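# Push a square block flush against a board, corners aligned

## Task

Slide the square block and the board, both flat pieces, until one full side of the block rests flush against one side or end of the board, with one block corner matching one board corner. Never clamp either piece in the fingers or raise it from the table; either one fails the job. Tipping a piece over is allowed. At the end both pieces must lie flat on the table, at or close to where they began, not touching any other fixed object, and the arrangement must hold without the robot. Nothing may remain in the gripper at the end: open the fingers and move the arm away before finishing.

## Robot and tools

Robot: a single six-joint arm with a two-finger parallel gripper on a fixed base. Joint order, used in every command row and every per-joint list in results: waist (joint_0), shoulder (joint_1), elbow (joint_2), wrist pitch (joint_3), wrist yaw (joint_4), wrist roll (joint_5), then the gripper opening.

Frames: the scene frame has its origin on the table surface under the arm base, +z up, +x forward from the base, +y to the left looking along +x. The base may be slightly tilted. The gripper frame has fingers pointing along its +x and closing along its y. end_effector_position (metres) is the point between the finger pads, roughly 3-4 cm short of the fingertips; its reported value can be a little off, more at long reach. Orientation is end_effector_quat_wxyz.

Command row: 7 plain numbers, each in [-1, 1]. The first six are joint offsets, not absolute angles, scaled so 1.0 equals 0.9615 rad for waist, shoulder and elbow, 1.713 rad for wrist pitch, 1.767 for wrist yaw and 1.728 for wrist roll. The seventh is the gripper opening, absolute: +1 fully open (pad gap 0.088 m), empty fingers close at about -0.80; values below that add nothing. Full close takes at least about 0.5 s. Joint ranges (rad): waist -3.054 to 3.054, shoulder 0 to 3.142, elbow 0 to 2.356, wrist pitch -1.571 to 1.571, wrist yaw -1.571 to 1.571, wrist roll -3.142 to 3.142. Asking a joint more than 0.010 rad beyond its range gets the action refused; a joint that hits its true end is clipped there and the result notes "joint sent to its limit".

Tools:
- execute_actions(actions): a list of actions, each a table of 1 to 15 rows; each row runs for one 1/30 s step and a short table repeats its last row to fill 15 steps. Offsets in every row of an action are measured from the joint angles at that action's start (for the first action, the last reported angles), not from the previous row. If any action is malformed, or the first fails the limit check, nothing runs. An empty list just returns state and images.
- move(target, speed, blocking): target is one 7-number row; its six offsets are counted from the Joint positions in the latest result that printed them. Joints travel in step so the hand follows a curve; duration 0.5-10 s. speed (rad/s, 0.01-2, default 0.5) caps the joint with the longest travel. The path does not stop at obstacles; faster moves and targets set deeper past a contact press harder. blocking=false returns after 0.5 s while motion continues; then only wait or stop are accepted until a result shows the move ended. Its result adds a "move:" line: outcome (done, off_target, moving, held, fault), limits=held or limits=none, and the joint farthest from target.
- wait(seconds 0-10): lets time pass holding the last command; returns early if a running move ends.
- stop(): brakes a running move; needs stopping room; fingers keep moving.
- zoom_image(camera, region [x0,y0,x1,y1] pixels, max 504x504): closer look at the latest image from cam_head_left, cam_head_right, cam_high, cam_low or cam_wrist (all 504x504).
- show_instructions(): shows the reference images.
- read_manual(section): licence texts only.
- finished_scene(scene): ends the scene and reports success; irreversible.

Motion limits: each step, a joint's target is kept within a lead of its measured angle (0.211 rad waist/shoulder/elbow, 0.213 wrist pitch, 0.267 wrist yaw, 0.228 wrist roll), and targets are scaled back if they would shift the hand over 70 mm. Large moves therefore need several actions, and an unfinished motion may stall; command the remainder. Friction can leave joints short, especially at long reach; check Joint positions after each move. "Joint targets" shows what the joints are currently driven toward.

Result lines: Joint positions and velocities (rad, rad/s, then pad gap in m); Joint targets; joint torques and estimated external torques (include friction and error); grip_measured on the command scale (can be offset about 1 mm, reads narrow under squeeze); grip_effort_n (motor effort, negative closes, saturates near 83 N); "joint command not followed" means the clearance check altered targets; MOTOR HOT warns from 50 °C, OVER-TEMPERATURE FAULT at 95 °C holds the arm.

Cautions: torque on any joint at its load limit (waist 17.8, shoulder 22, elbow 22, wrist pitch 5.8, wrist yaw 5.78, wrist roll 5.42 N m) halts the arm 10 s and drops the rest of the call. Push the pieces with the fingertips or hand side, gently and slowly; never close the fingers on either piece or lift it. Avoid slams, hard shoves and knocking anything off the table. Loose objects may occasionally be nudged by outside forces. Camera calibrations are given per camera (pinhole plus radial, T_world_to_cam) and may be off by a few degrees and millimetres. When aligned, open the gripper, raise and back the arm away, confirm the pieces stay put, then call finished_scene.

Each tool is called after ">>>" as a command line: name --argument value for each argument, lists and objects as JSON in quotes; but a table of rows of numbers goes row by row, as --pt "numbers of a row", without its own name.

Reference images:

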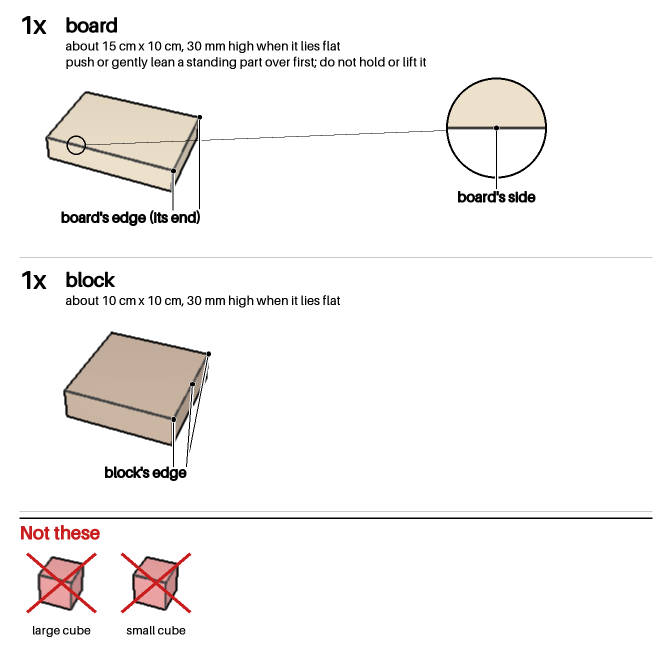

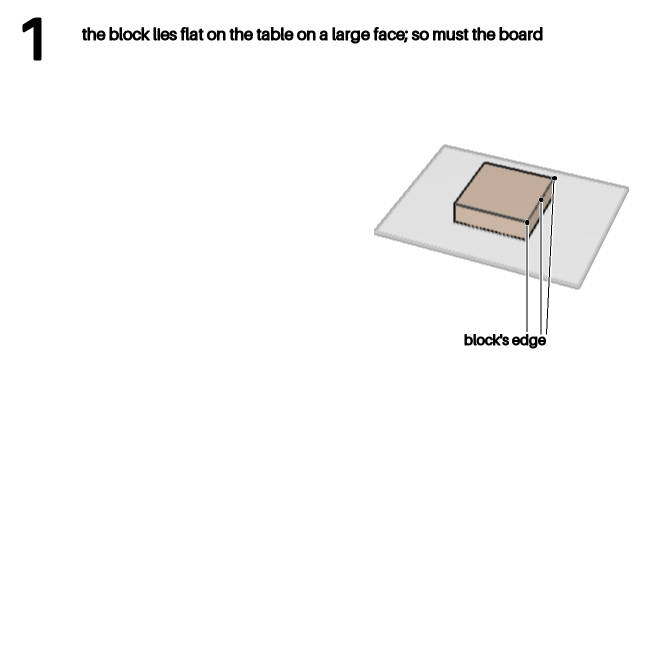

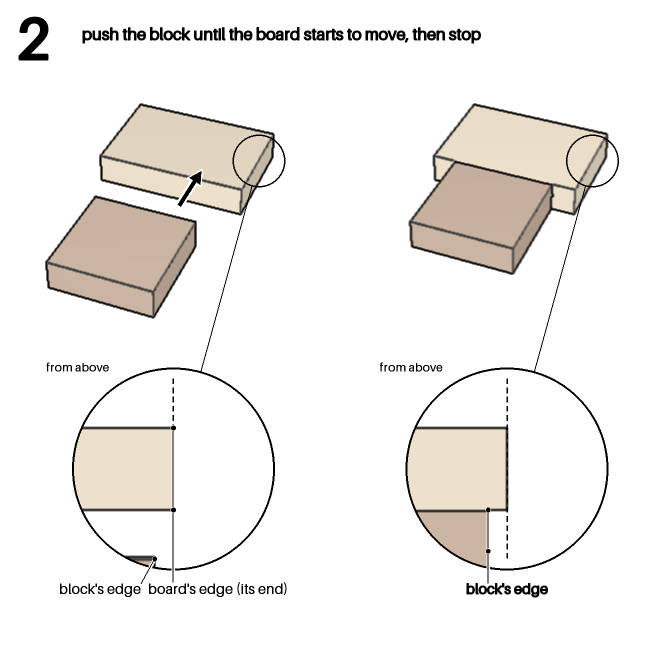

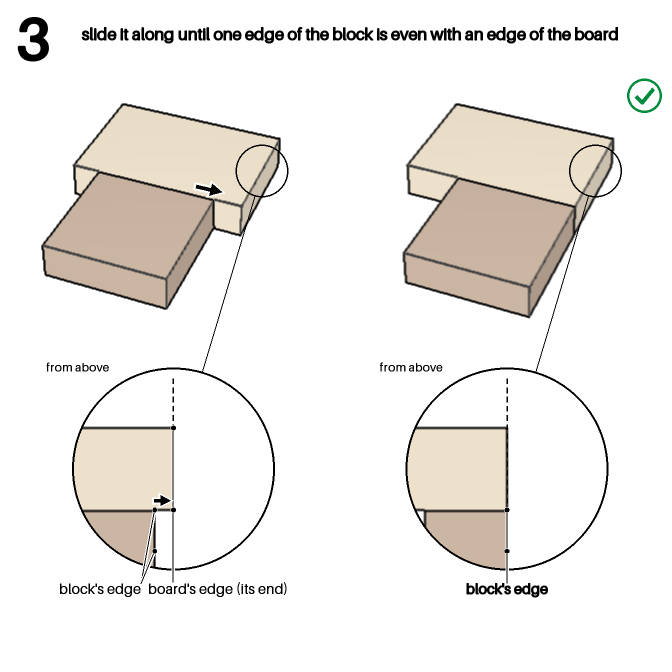

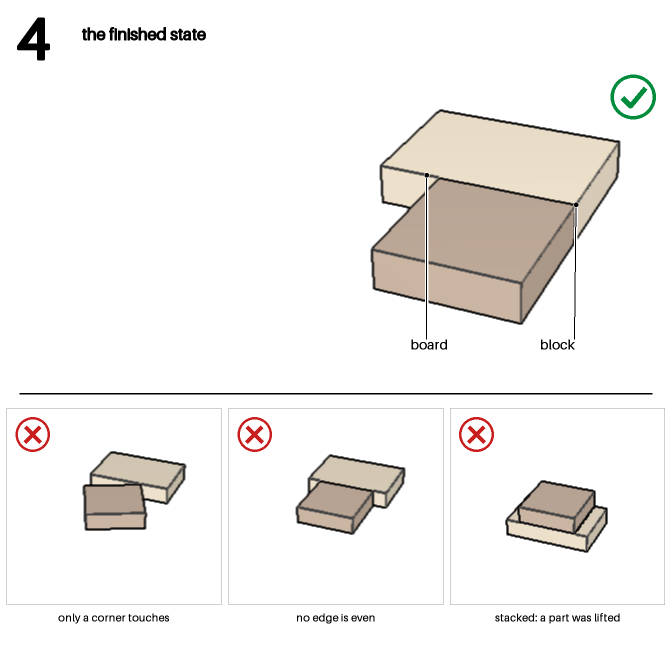

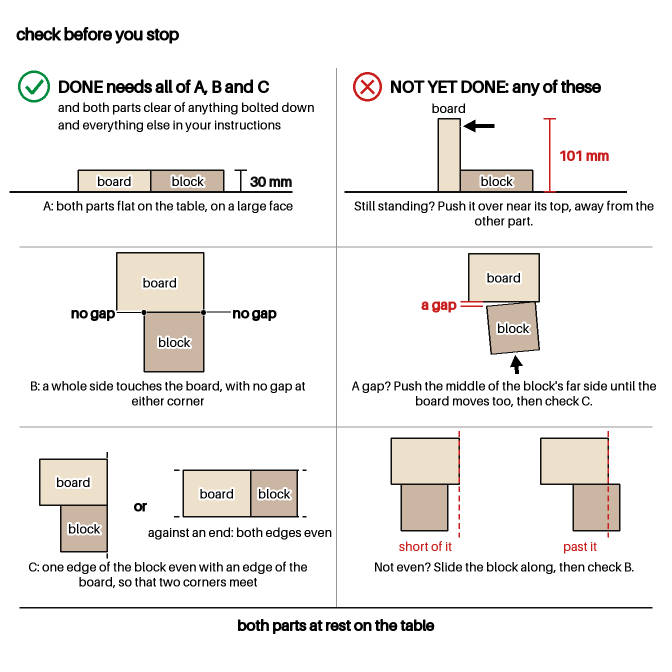

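## Session

>>> execute_actions --actions '[]'

Scene clock: 0.00 s.
end_effector_position=(+0.2662, +0.0762, +0.2694) grip_measured=+0.856 grip_effort_n=n/a end_effector_quat_wxyz=(+0.878, -0.206, +0.418, -0.113) end_effector_velocity=(-0.002, -0.001, -0.001) end_effector_angular_velocity=(-0.013, +0.018, +0.015)
Joint names: [waist, shoulder, elbow, wrist pitch, wrist yaw, wrist roll]
Joint positions: [ 0.819  1.321  1.037 -0.946  0.725  0.351  0.081]
Joint velocities: [-0.002 -0.002 -0.002 -0.007 -0.007 -0.022 -0.   ]
Joint torques (N m, as the arm reports them, + toward a larger angle): no reading
External joint torques (N m, as the arm's controller estimates them; a push from outside toward a larger angle lowers the number): no reading
Motor temperatures (°C, as the motors report them): [27 25 28 25 27 25]
Heat: hottest elbow 28 °C (+0.0 °C/min).
Joint targets: [0.819 1.321 1.037 -0.946 0.725 0.351]

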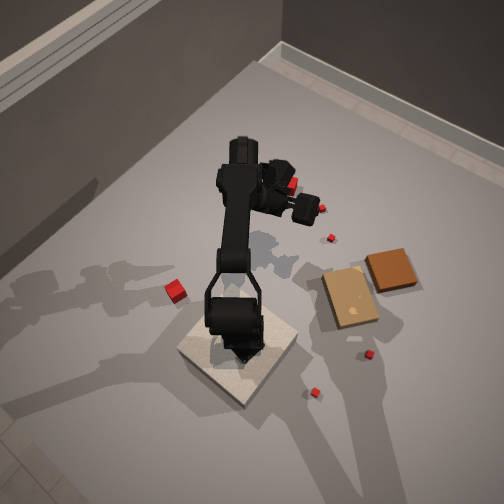

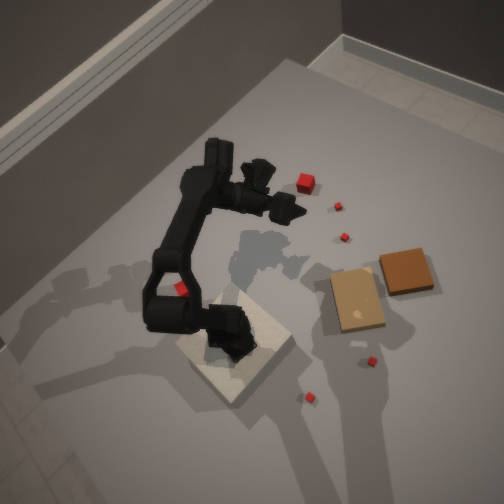

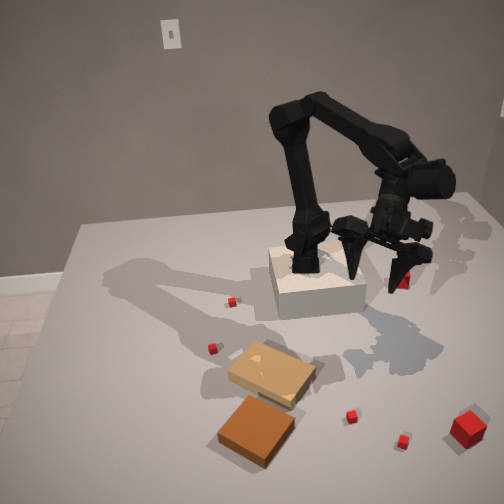

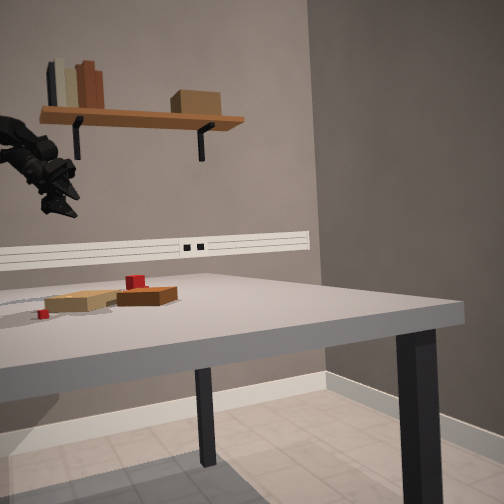

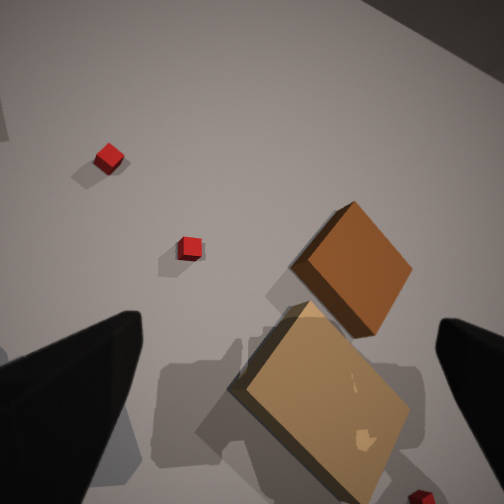

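>>> zoom_image --camera "cam_head_left" --region '[310, 230, 430, 350]'

>>> zoom_image --camera "cam_high" --region '[200, 330, 340, 470]'

Region (310, 230, 430, 350) of cam_head_left's 504x504 image, scaled by 4.200, with more detail than that image has.

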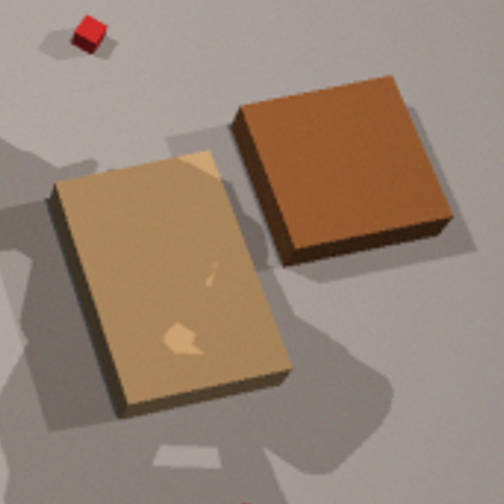

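Region (200, 330, 340, 470) of cam_high's 504x504 image, scaled by 3.600, with more detail than that image has.

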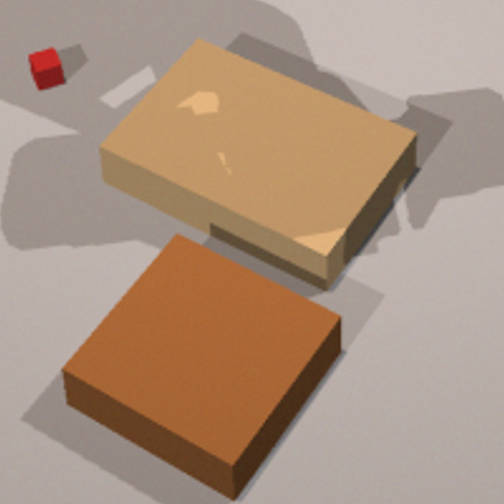

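>>> move --target '[-1,0.3,-0.05,0.05,-0.41,0.626,0.2]' --speed 0.8

>>> execute_actions --actions '[]'

Scene clock: 42.40 s.
end_effector_position=(+0.2700, -0.0918, +0.1504) grip_measured=+0.203 grip_effort_n=-16.0 end_effector_quat_wxyz=(+0.490, +0.576, +0.413, -0.506) end_effector_velocity=(-0.002, +0.001, -0.000) end_effector_angular_velocity=(+0.004, +0.005, +0.035)
Joint names: [waist, shoulder, elbow, wrist pitch, wrist yaw, wrist roll]
Joint positions: [-0.14   1.597  0.999 -0.862  0.003  1.429  0.049]
Joint velocities: [-0.002 -0.002 -0.002 -0.007 -0.007 -0.037 -0.   ]
Joint torques (N m, as the arm reports them, + toward a larger angle): [ 0.06 -3.96  3.83  0.82 -0.02  0.15]
External joint torques (N m, as the arm's controller estimates them; a push from outside toward a larger angle lowers the number): [-0.16  1.83 -2.    0.25 -0.06  0.16]
Motor temperatures (°C, as the motors report them): [27 27 33 27 28 25]
Heat: hottest elbow 33 °C (+7.1 °C/min).
Joint targets: [-0.142 1.609 0.989 -0.860 0.000 1.432]
move: off_target; limits=none; farthest joint: the shoulder, 0.012 radians from its target (0.289 radians at the start)
camera_calibration (this result's frames):
cam_wrist: T_world_to_cam=[[-0.970777, 0.146741, -0.189894, 0.31244], [0.0814402, 0.945758, 0.3145, 0.0490291], [0.225744, 0.289844, -0.93007, 0.186036], [0, 0, 0, 1]] pos_world=[0.25732, -0.146139, 0.216937]

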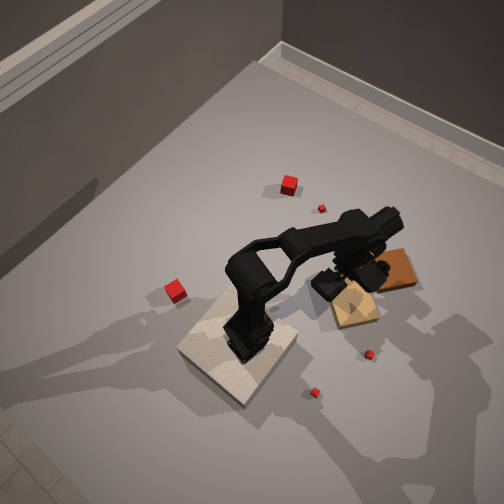

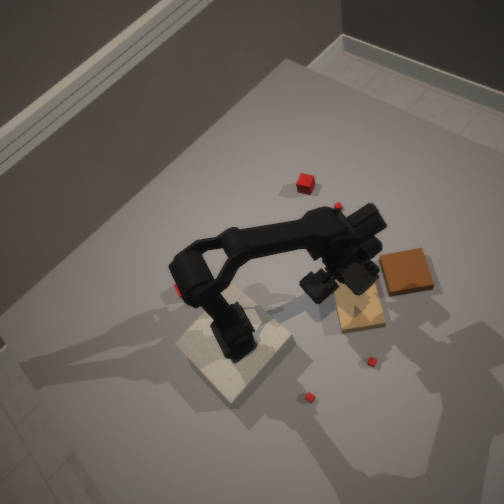

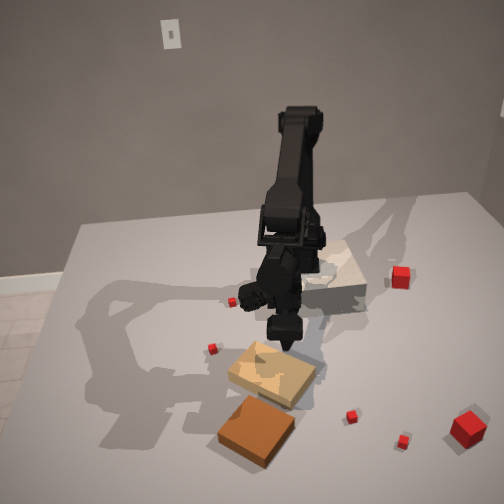

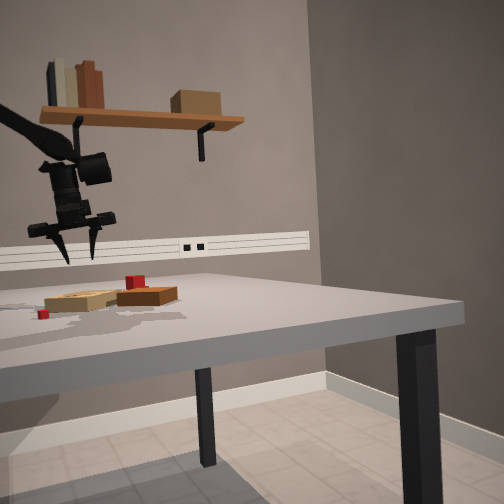

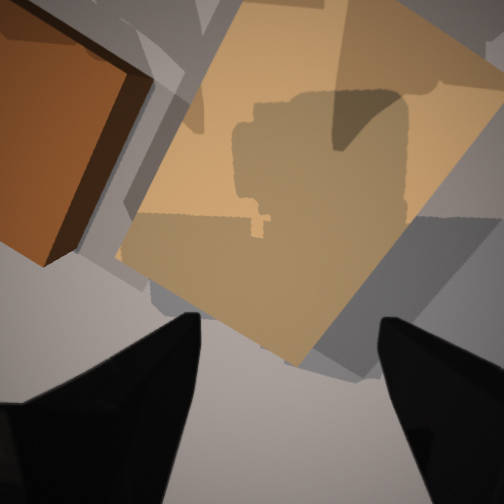

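Scene clock: 42.40 s.
end_effector_position=(+0.2700, -0.0918, +0.1504) grip_measured=+0.203 grip_effort_n=-16.0 end_effector_quat_wxyz=(+0.490, +0.576, +0.413, -0.506) end_effector_velocity=(-0.002, +0.001, -0.000) end_effector_angular_velocity=(+0.004, +0.005, +0.035)
Joint names: [waist, shoulder, elbow, wrist pitch, wrist yaw, wrist roll]
Joint positions: [-0.14   1.597  0.999 -0.862  0.003  1.429  0.049]
Joint velocities: [-0.002 -0.002 -0.002 -0.007 -0.007 -0.037 -0.   ]
Joint torques (N m, as the arm reports them, + toward a larger angle): [ 0.06 -3.96  3.83  0.82 -0.02  0.15]
External joint torques (N m, as the arm's controller estimates them; a push from outside toward a larger angle lowers the number): [-0.16  1.83 -2.    0.25 -0.06  0.16]
Motor temperatures (°C, as the motors report them): [27 27 33 27 28 25]
Heat: hottest elbow 33 °C (+7.1 °C/min).
Joint targets: [-0.142 1.609 0.989 -0.860 0.000 1.432]
camera_calibration (this result's frames):
cam_wrist: T_world_to_cam=[[-0.970777, 0.146741, -0.189894, 0.31244], [0.0814402, 0.945758, 0.3145, 0.0490291], [0.225744, 0.289844, -0.93007, 0.186036], [0, 0, 0, 1]] pos_world=[0.25732, -0.146139, 0.216937]

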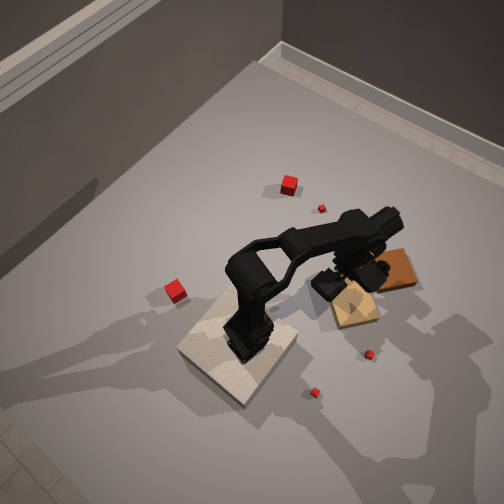

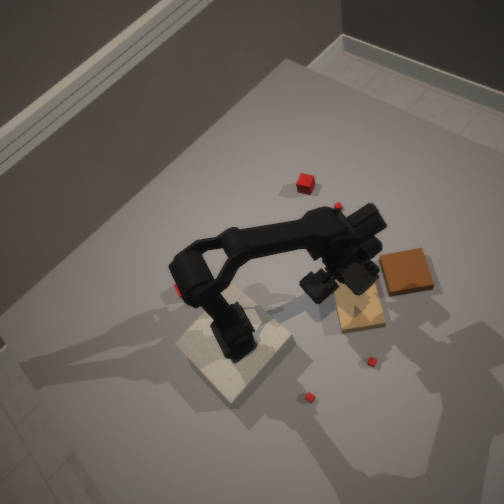

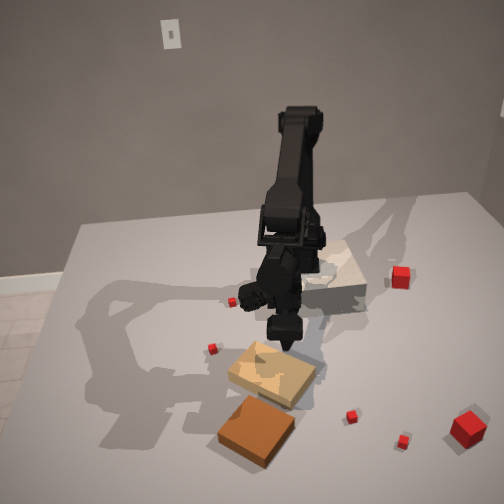

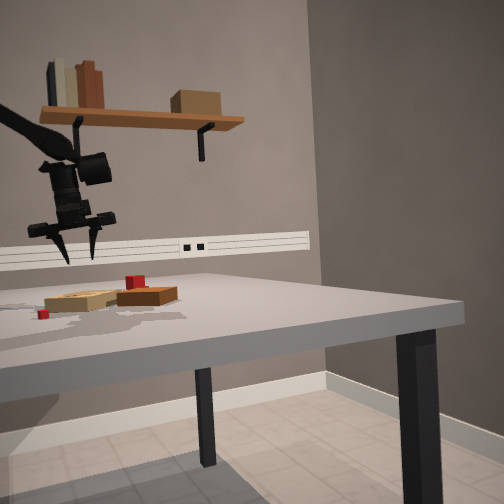

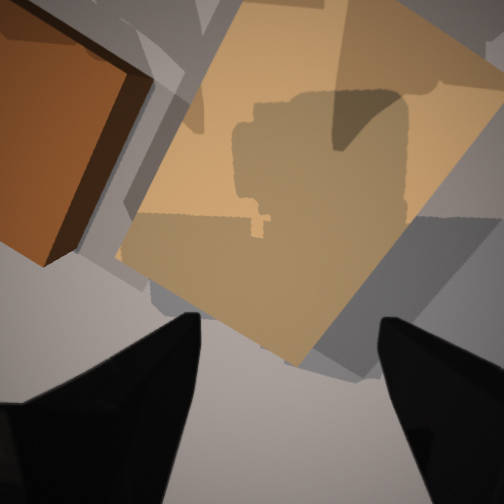

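>>> move --target '[-0.53,0.185,-0.02,0.04,0,0,0.2]' --speed 0.6

Scene clock: 46.03 s.
end_effector_position=(+0.1940, -0.2125, +0.0993) grip_measured=+0.203 grip_effort_n=-16.0 end_effector_quat_wxyz=(+0.305, +0.654, +0.301, -0.624) end_effector_velocity=(-0.005, +0.001, -0.001) end_effector_angular_velocity=(+0.003, +0.013, +0.015)
Joint names: [waist, shoulder, elbow, wrist pitch, wrist yaw, wrist roll]
Joint positions: [-0.647  1.763  0.989 -0.795  0.003  1.429  0.049]
Joint velocities: [-0.007 -0.002 -0.007 -0.007  0.007 -0.022 -0.   ]
Joint torques (N m, as the arm reports them, + toward a larger angle): [ 0.15 -4.4   3.28  0.57  0.03  0.04]
External joint torques (N m, as the arm's controller estimates them; a push from outside toward a larger angle lowers the number): [-0.11  2.12 -1.85  0.26 -0.01  0.04]
Motor temperatures (°C, as the motors report them): [27 27 33 27 28 25]
Heat: hottest elbow 33 °C (+6.5 °C/min).
Joint targets: [-0.650 1.775 0.980 -0.793 0.002 1.429]
move: off_target; limits=none; farthest joint: the shoulder, 0.012 radians from its target (0.177 radians at the start)
camera_calibration (this result's frames):
cam_wrist: T_world_to_cam=[[-0.789734, 0.609691, -0.067804, 0.297834], [0.552917, 0.755321, 0.351813, 0.0498419], [0.265711, 0.240349, -0.933611, 0.172674], [0, 0, 0, 1]] pos_world=[0.16177, -0.260735, 0.16387]

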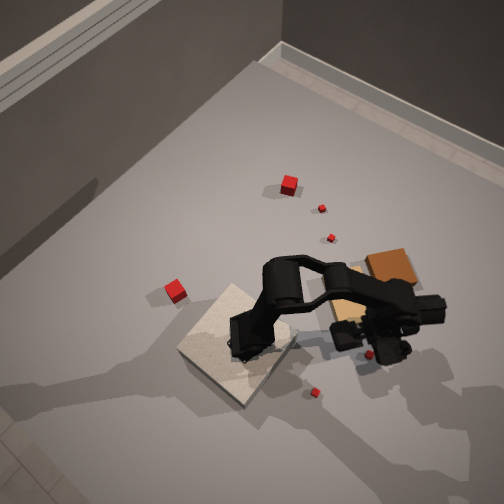

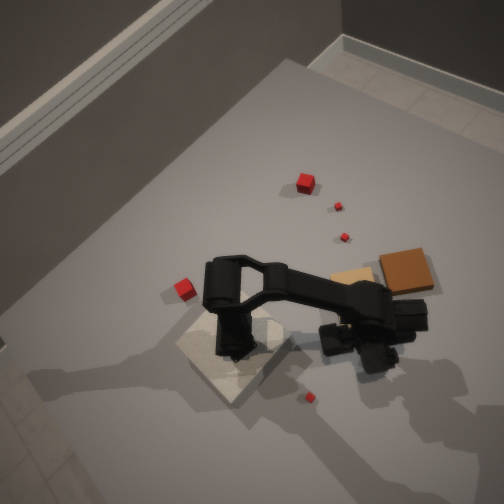

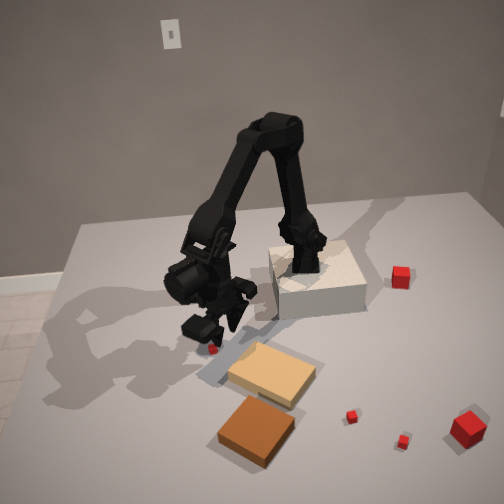

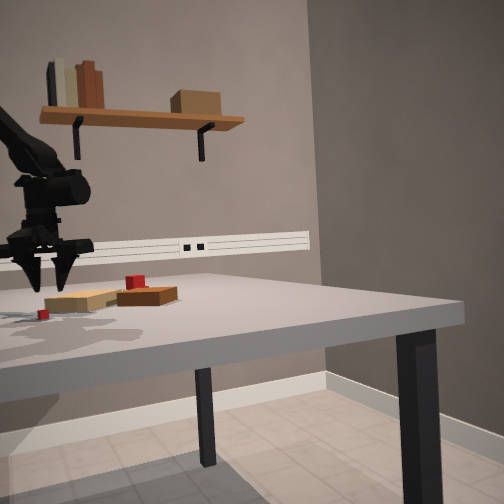

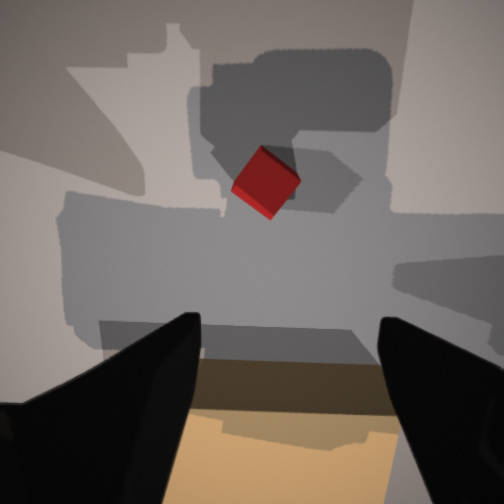

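>>> move --target '[0,0.14,-0.097,0.125,0,0,0.2]' --speed 0.3

Scene clock: 51.63 s.
end_effector_position=(+0.1976, -0.2135, +0.0507) grip_measured=+0.203 grip_effort_n=-15.6 end_effector_quat_wxyz=(+0.308, +0.655, +0.298, -0.623) end_effector_velocity=(-0.006, +0.004, -0.001) end_effector_angular_velocity=(+0.015, +0.024, -0.009)
Joint names: [waist, shoulder, elbow, wrist pitch, wrist yaw, wrist roll]
Joint positions: [-0.647  1.882  0.907 -0.585  0.003  1.429  0.049]
Joint velocities: [-0.002 -0.002 -0.007 -0.022  0.007  0.007  0.   ]
Joint torques (N m, as the arm reports them, + toward a larger angle): [ 0.38 -4.39  2.67  0.74  0.03  0.04]
External joint torques (N m, as the arm's controller estimates them; a push from outside toward a larger angle lowers the number): [ 0.04  2.45 -1.86  0.41  0.01  0.04]
Motor temperatures (°C, as the motors report them): [27 28 33 27 28 25]
Heat: hottest elbow 33 °C (+5.8 °C/min).
Joint targets: [-0.647 1.897 0.896 -0.581 0.003 1.429]
move: off_target; limits=none; farthest joint: the shoulder, 0.016 radians from its target (0.135 radians at the start)
camera_calibration (this result's frames):
cam_wrist: T_world_to_cam=[[-0.789081, 0.609517, -0.0764228, 0.298247], [0.551112, 0.75738, 0.350214, 0.0665101], [0.271343, 0.23423, -0.933547, 0.124121], [0, 0, 0, 1]] pos_world=[0.165007, -0.261233, 0.115373]

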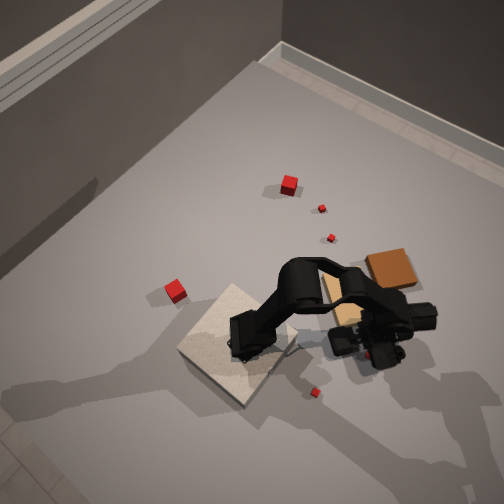

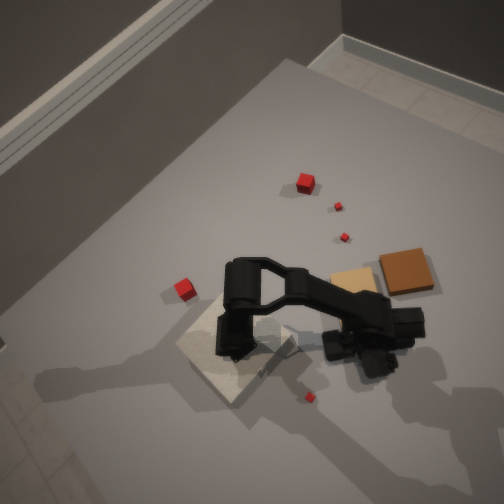

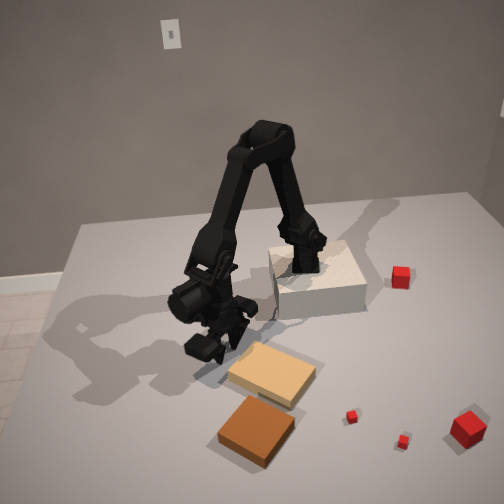

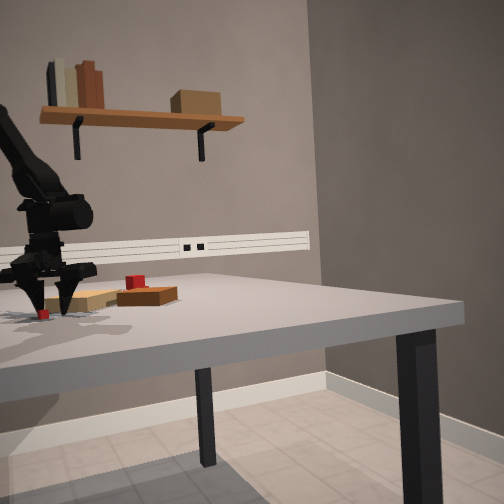

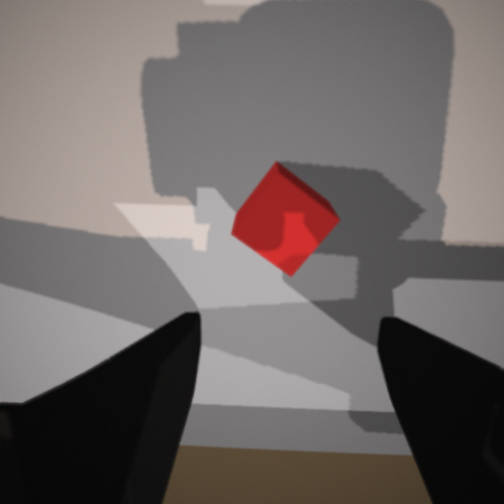

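>>> move --target '[0.115,0,0,0,0,0.064,0.2]' --speed 0.08

>>> zoom_image --camera "cam_high" --region '[200, 330, 340, 470]'

Scene clock: 57.03 s.
end_effector_position=(+0.2186, -0.1921, +0.0519) grip_measured=+0.203 grip_effort_n=-15.6 end_effector_quat_wxyz=(+0.307, +0.655, +0.297, -0.624) end_effector_velocity=(-0.001, +0.002, +0.000) end_effector_angular_velocity=(+0.010, +0.001, +0.005)
Joint names: [waist, shoulder, elbow, wrist pitch, wrist yaw, wrist roll]
Joint positions: [-0.542  1.882  0.907 -0.585  0.006  1.537  0.049]
Joint velocities: [-0.002 -0.002 -0.002 -0.007 -0.007 -0.007  0.   ]
Joint torques (N m, as the arm reports them, + toward a larger angle): [ 0.88 -5.92  3.71  0.45 -0.07  0.11]
External joint torques (N m, as the arm's controller estimates them; a push from outside toward a larger angle lowers the number): [ 0.59  0.91 -0.88  0.1  -0.1   0.11]
Motor temperatures (°C, as the motors report them): [27 28 33 27 28 25]
Heat: hottest elbow 33 °C (+5.3 °C/min).
Joint targets: [-0.537 1.882 0.907 -0.585 0.003 1.540]
move: done; limits=none; farthest joint: the waist, 0.006 radians from its target (0.111 radians at the start)
camera_calibration (this result's frames):
cam_wrist: T_world_to_cam=[[-0.787251, 0.611865, -0.0765379, 0.301933], [0.553841, 0.756187, 0.348485, 0.0375709], [0.271103, 0.231956, -0.934184, 0.114221], [0, 0, 0, 1]] pos_world=[0.185923, -0.239647, 0.11672]

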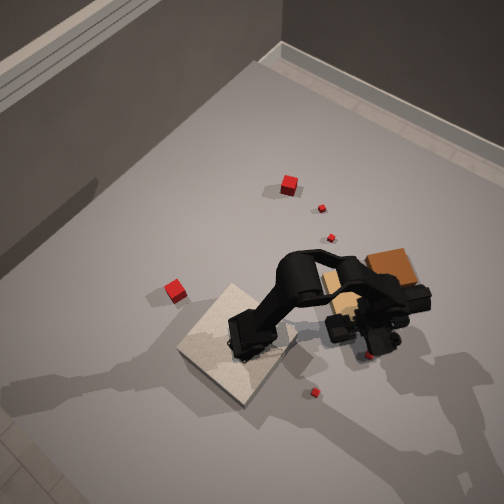

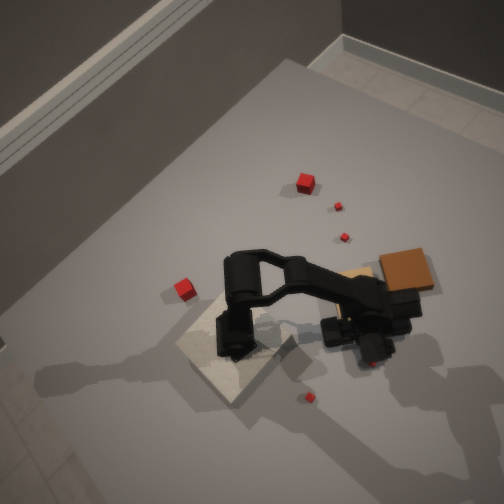

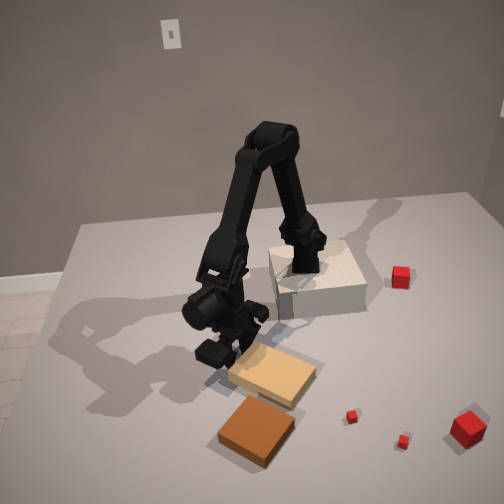

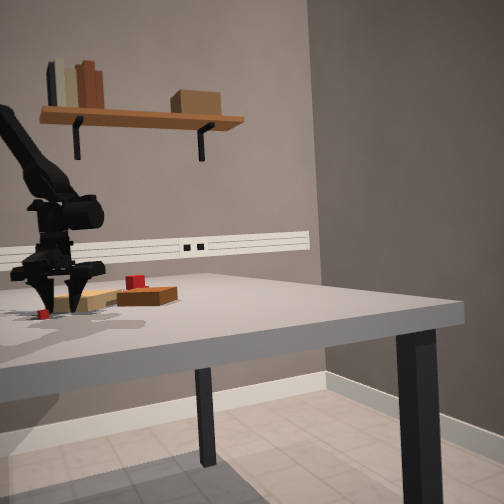

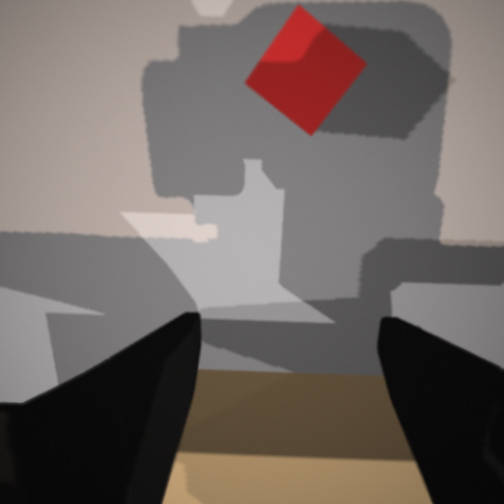

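Region (200, 330, 340, 470) of cam_high's 504x504 image, scaled by 3.600, with more detail than that image has.

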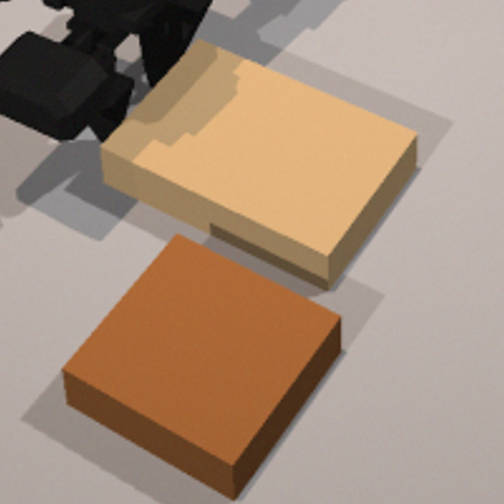

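>>> move --target '[0.09,0,0,0,0,0.048,0.2]' --speed 0.06

>>> zoom_image --camera "cam_high" --region '[200, 330, 340, 470]'

Scene clock: 67.20 s.
end_effector_position=(+0.2332, -0.1743, +0.0528) grip_measured=+0.203 grip_effort_n=-15.1 end_effector_quat_wxyz=(+0.308, +0.654, +0.296, -0.624) end_effector_velocity=(-0.002, -0.001, -0.001) end_effector_angular_velocity=(-0.008, +0.002, +0.005)
Joint names: [waist, shoulder, elbow, wrist pitch, wrist yaw, wrist roll]
Joint positions: [-0.461  1.882  0.907 -0.585  0.01   1.617  0.049]
Joint velocities: [-0.002 -0.002 -0.007  0.007  0.007 -0.007 -0.   ]
Joint torques (N m, as the arm reports them, + toward a larger angle): [ 0.91 -5.88  3.72  0.45 -0.14  0.11]
External joint torques (N m, as the arm's controller estimates them; a push from outside toward a larger angle lowers the number): [ 0.63  0.92 -0.84  0.11 -0.18  0.11]
Motor temperatures (°C, as the motors report them): [27 30 33 26 28 25]
Heat: hottest elbow 33 °C (+3.0 °C/min).
Joint targets: [-0.456 1.882 0.907 -0.585 0.006 1.620]
move: done; limits=none; farthest joint: the waist, 0.006 radians from its target (0.087 radians at the start)
camera_calibration (this result's frames):
cam_wrist: T_world_to_cam=[[-0.788222, 0.610537, -0.0771453, 0.302587], [0.553338, 0.758009, 0.34531, 0.01638], [0.269302, 0.229494, -0.935312, 0.107066], [0, 0, 0, 1]] pos_world=[0.200609, -0.221728, 0.117828]

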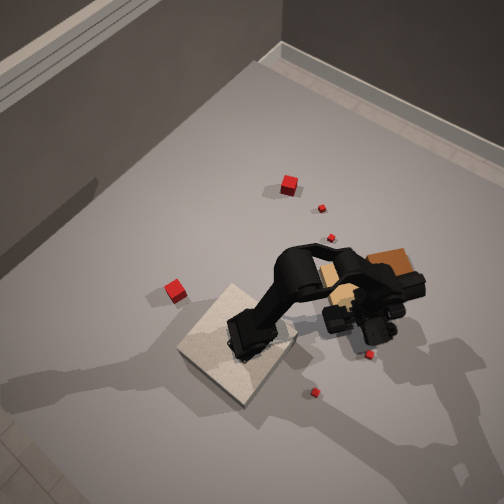

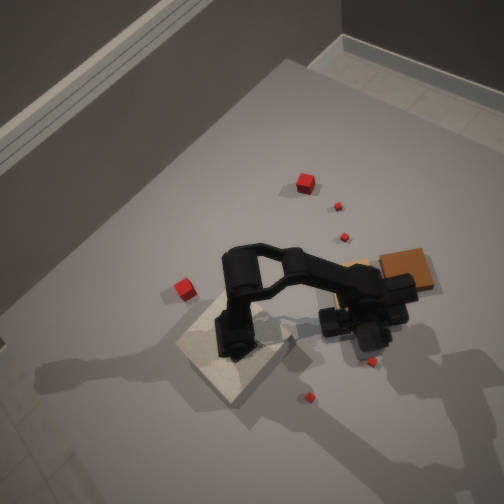

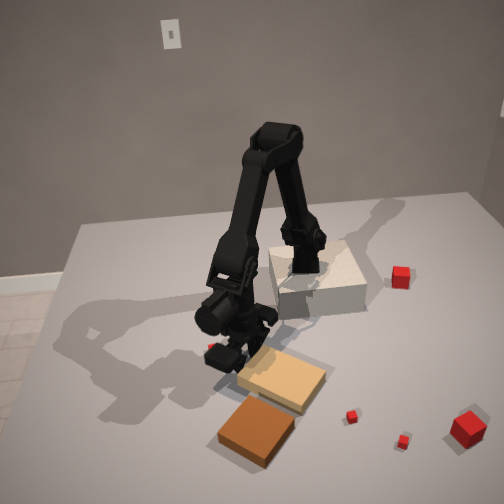

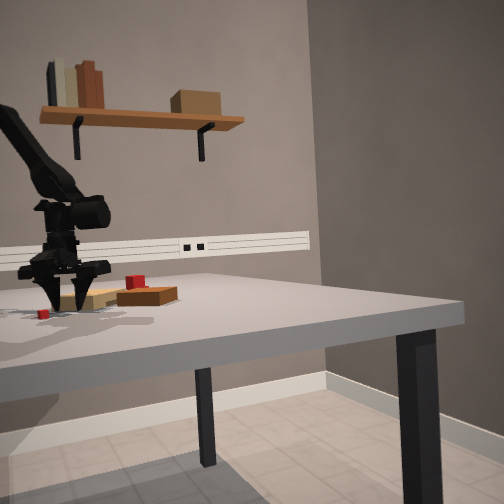

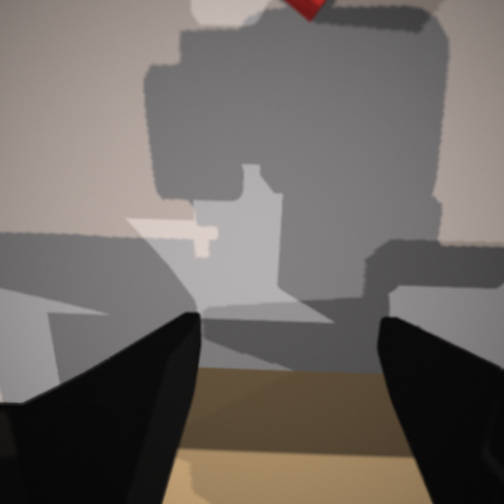

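Region (200, 330, 340, 470) of cam_high's 504x504 image, scaled by 3.600, with more detail than that image has.

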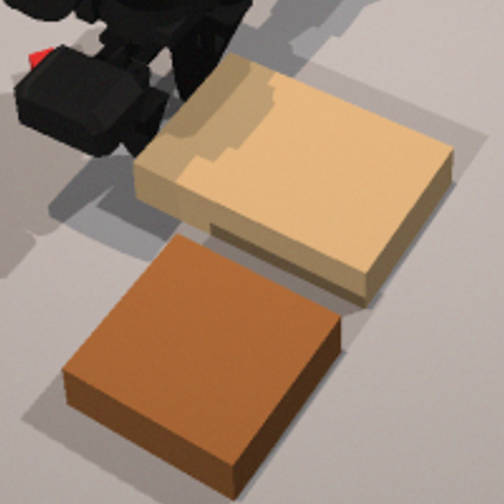

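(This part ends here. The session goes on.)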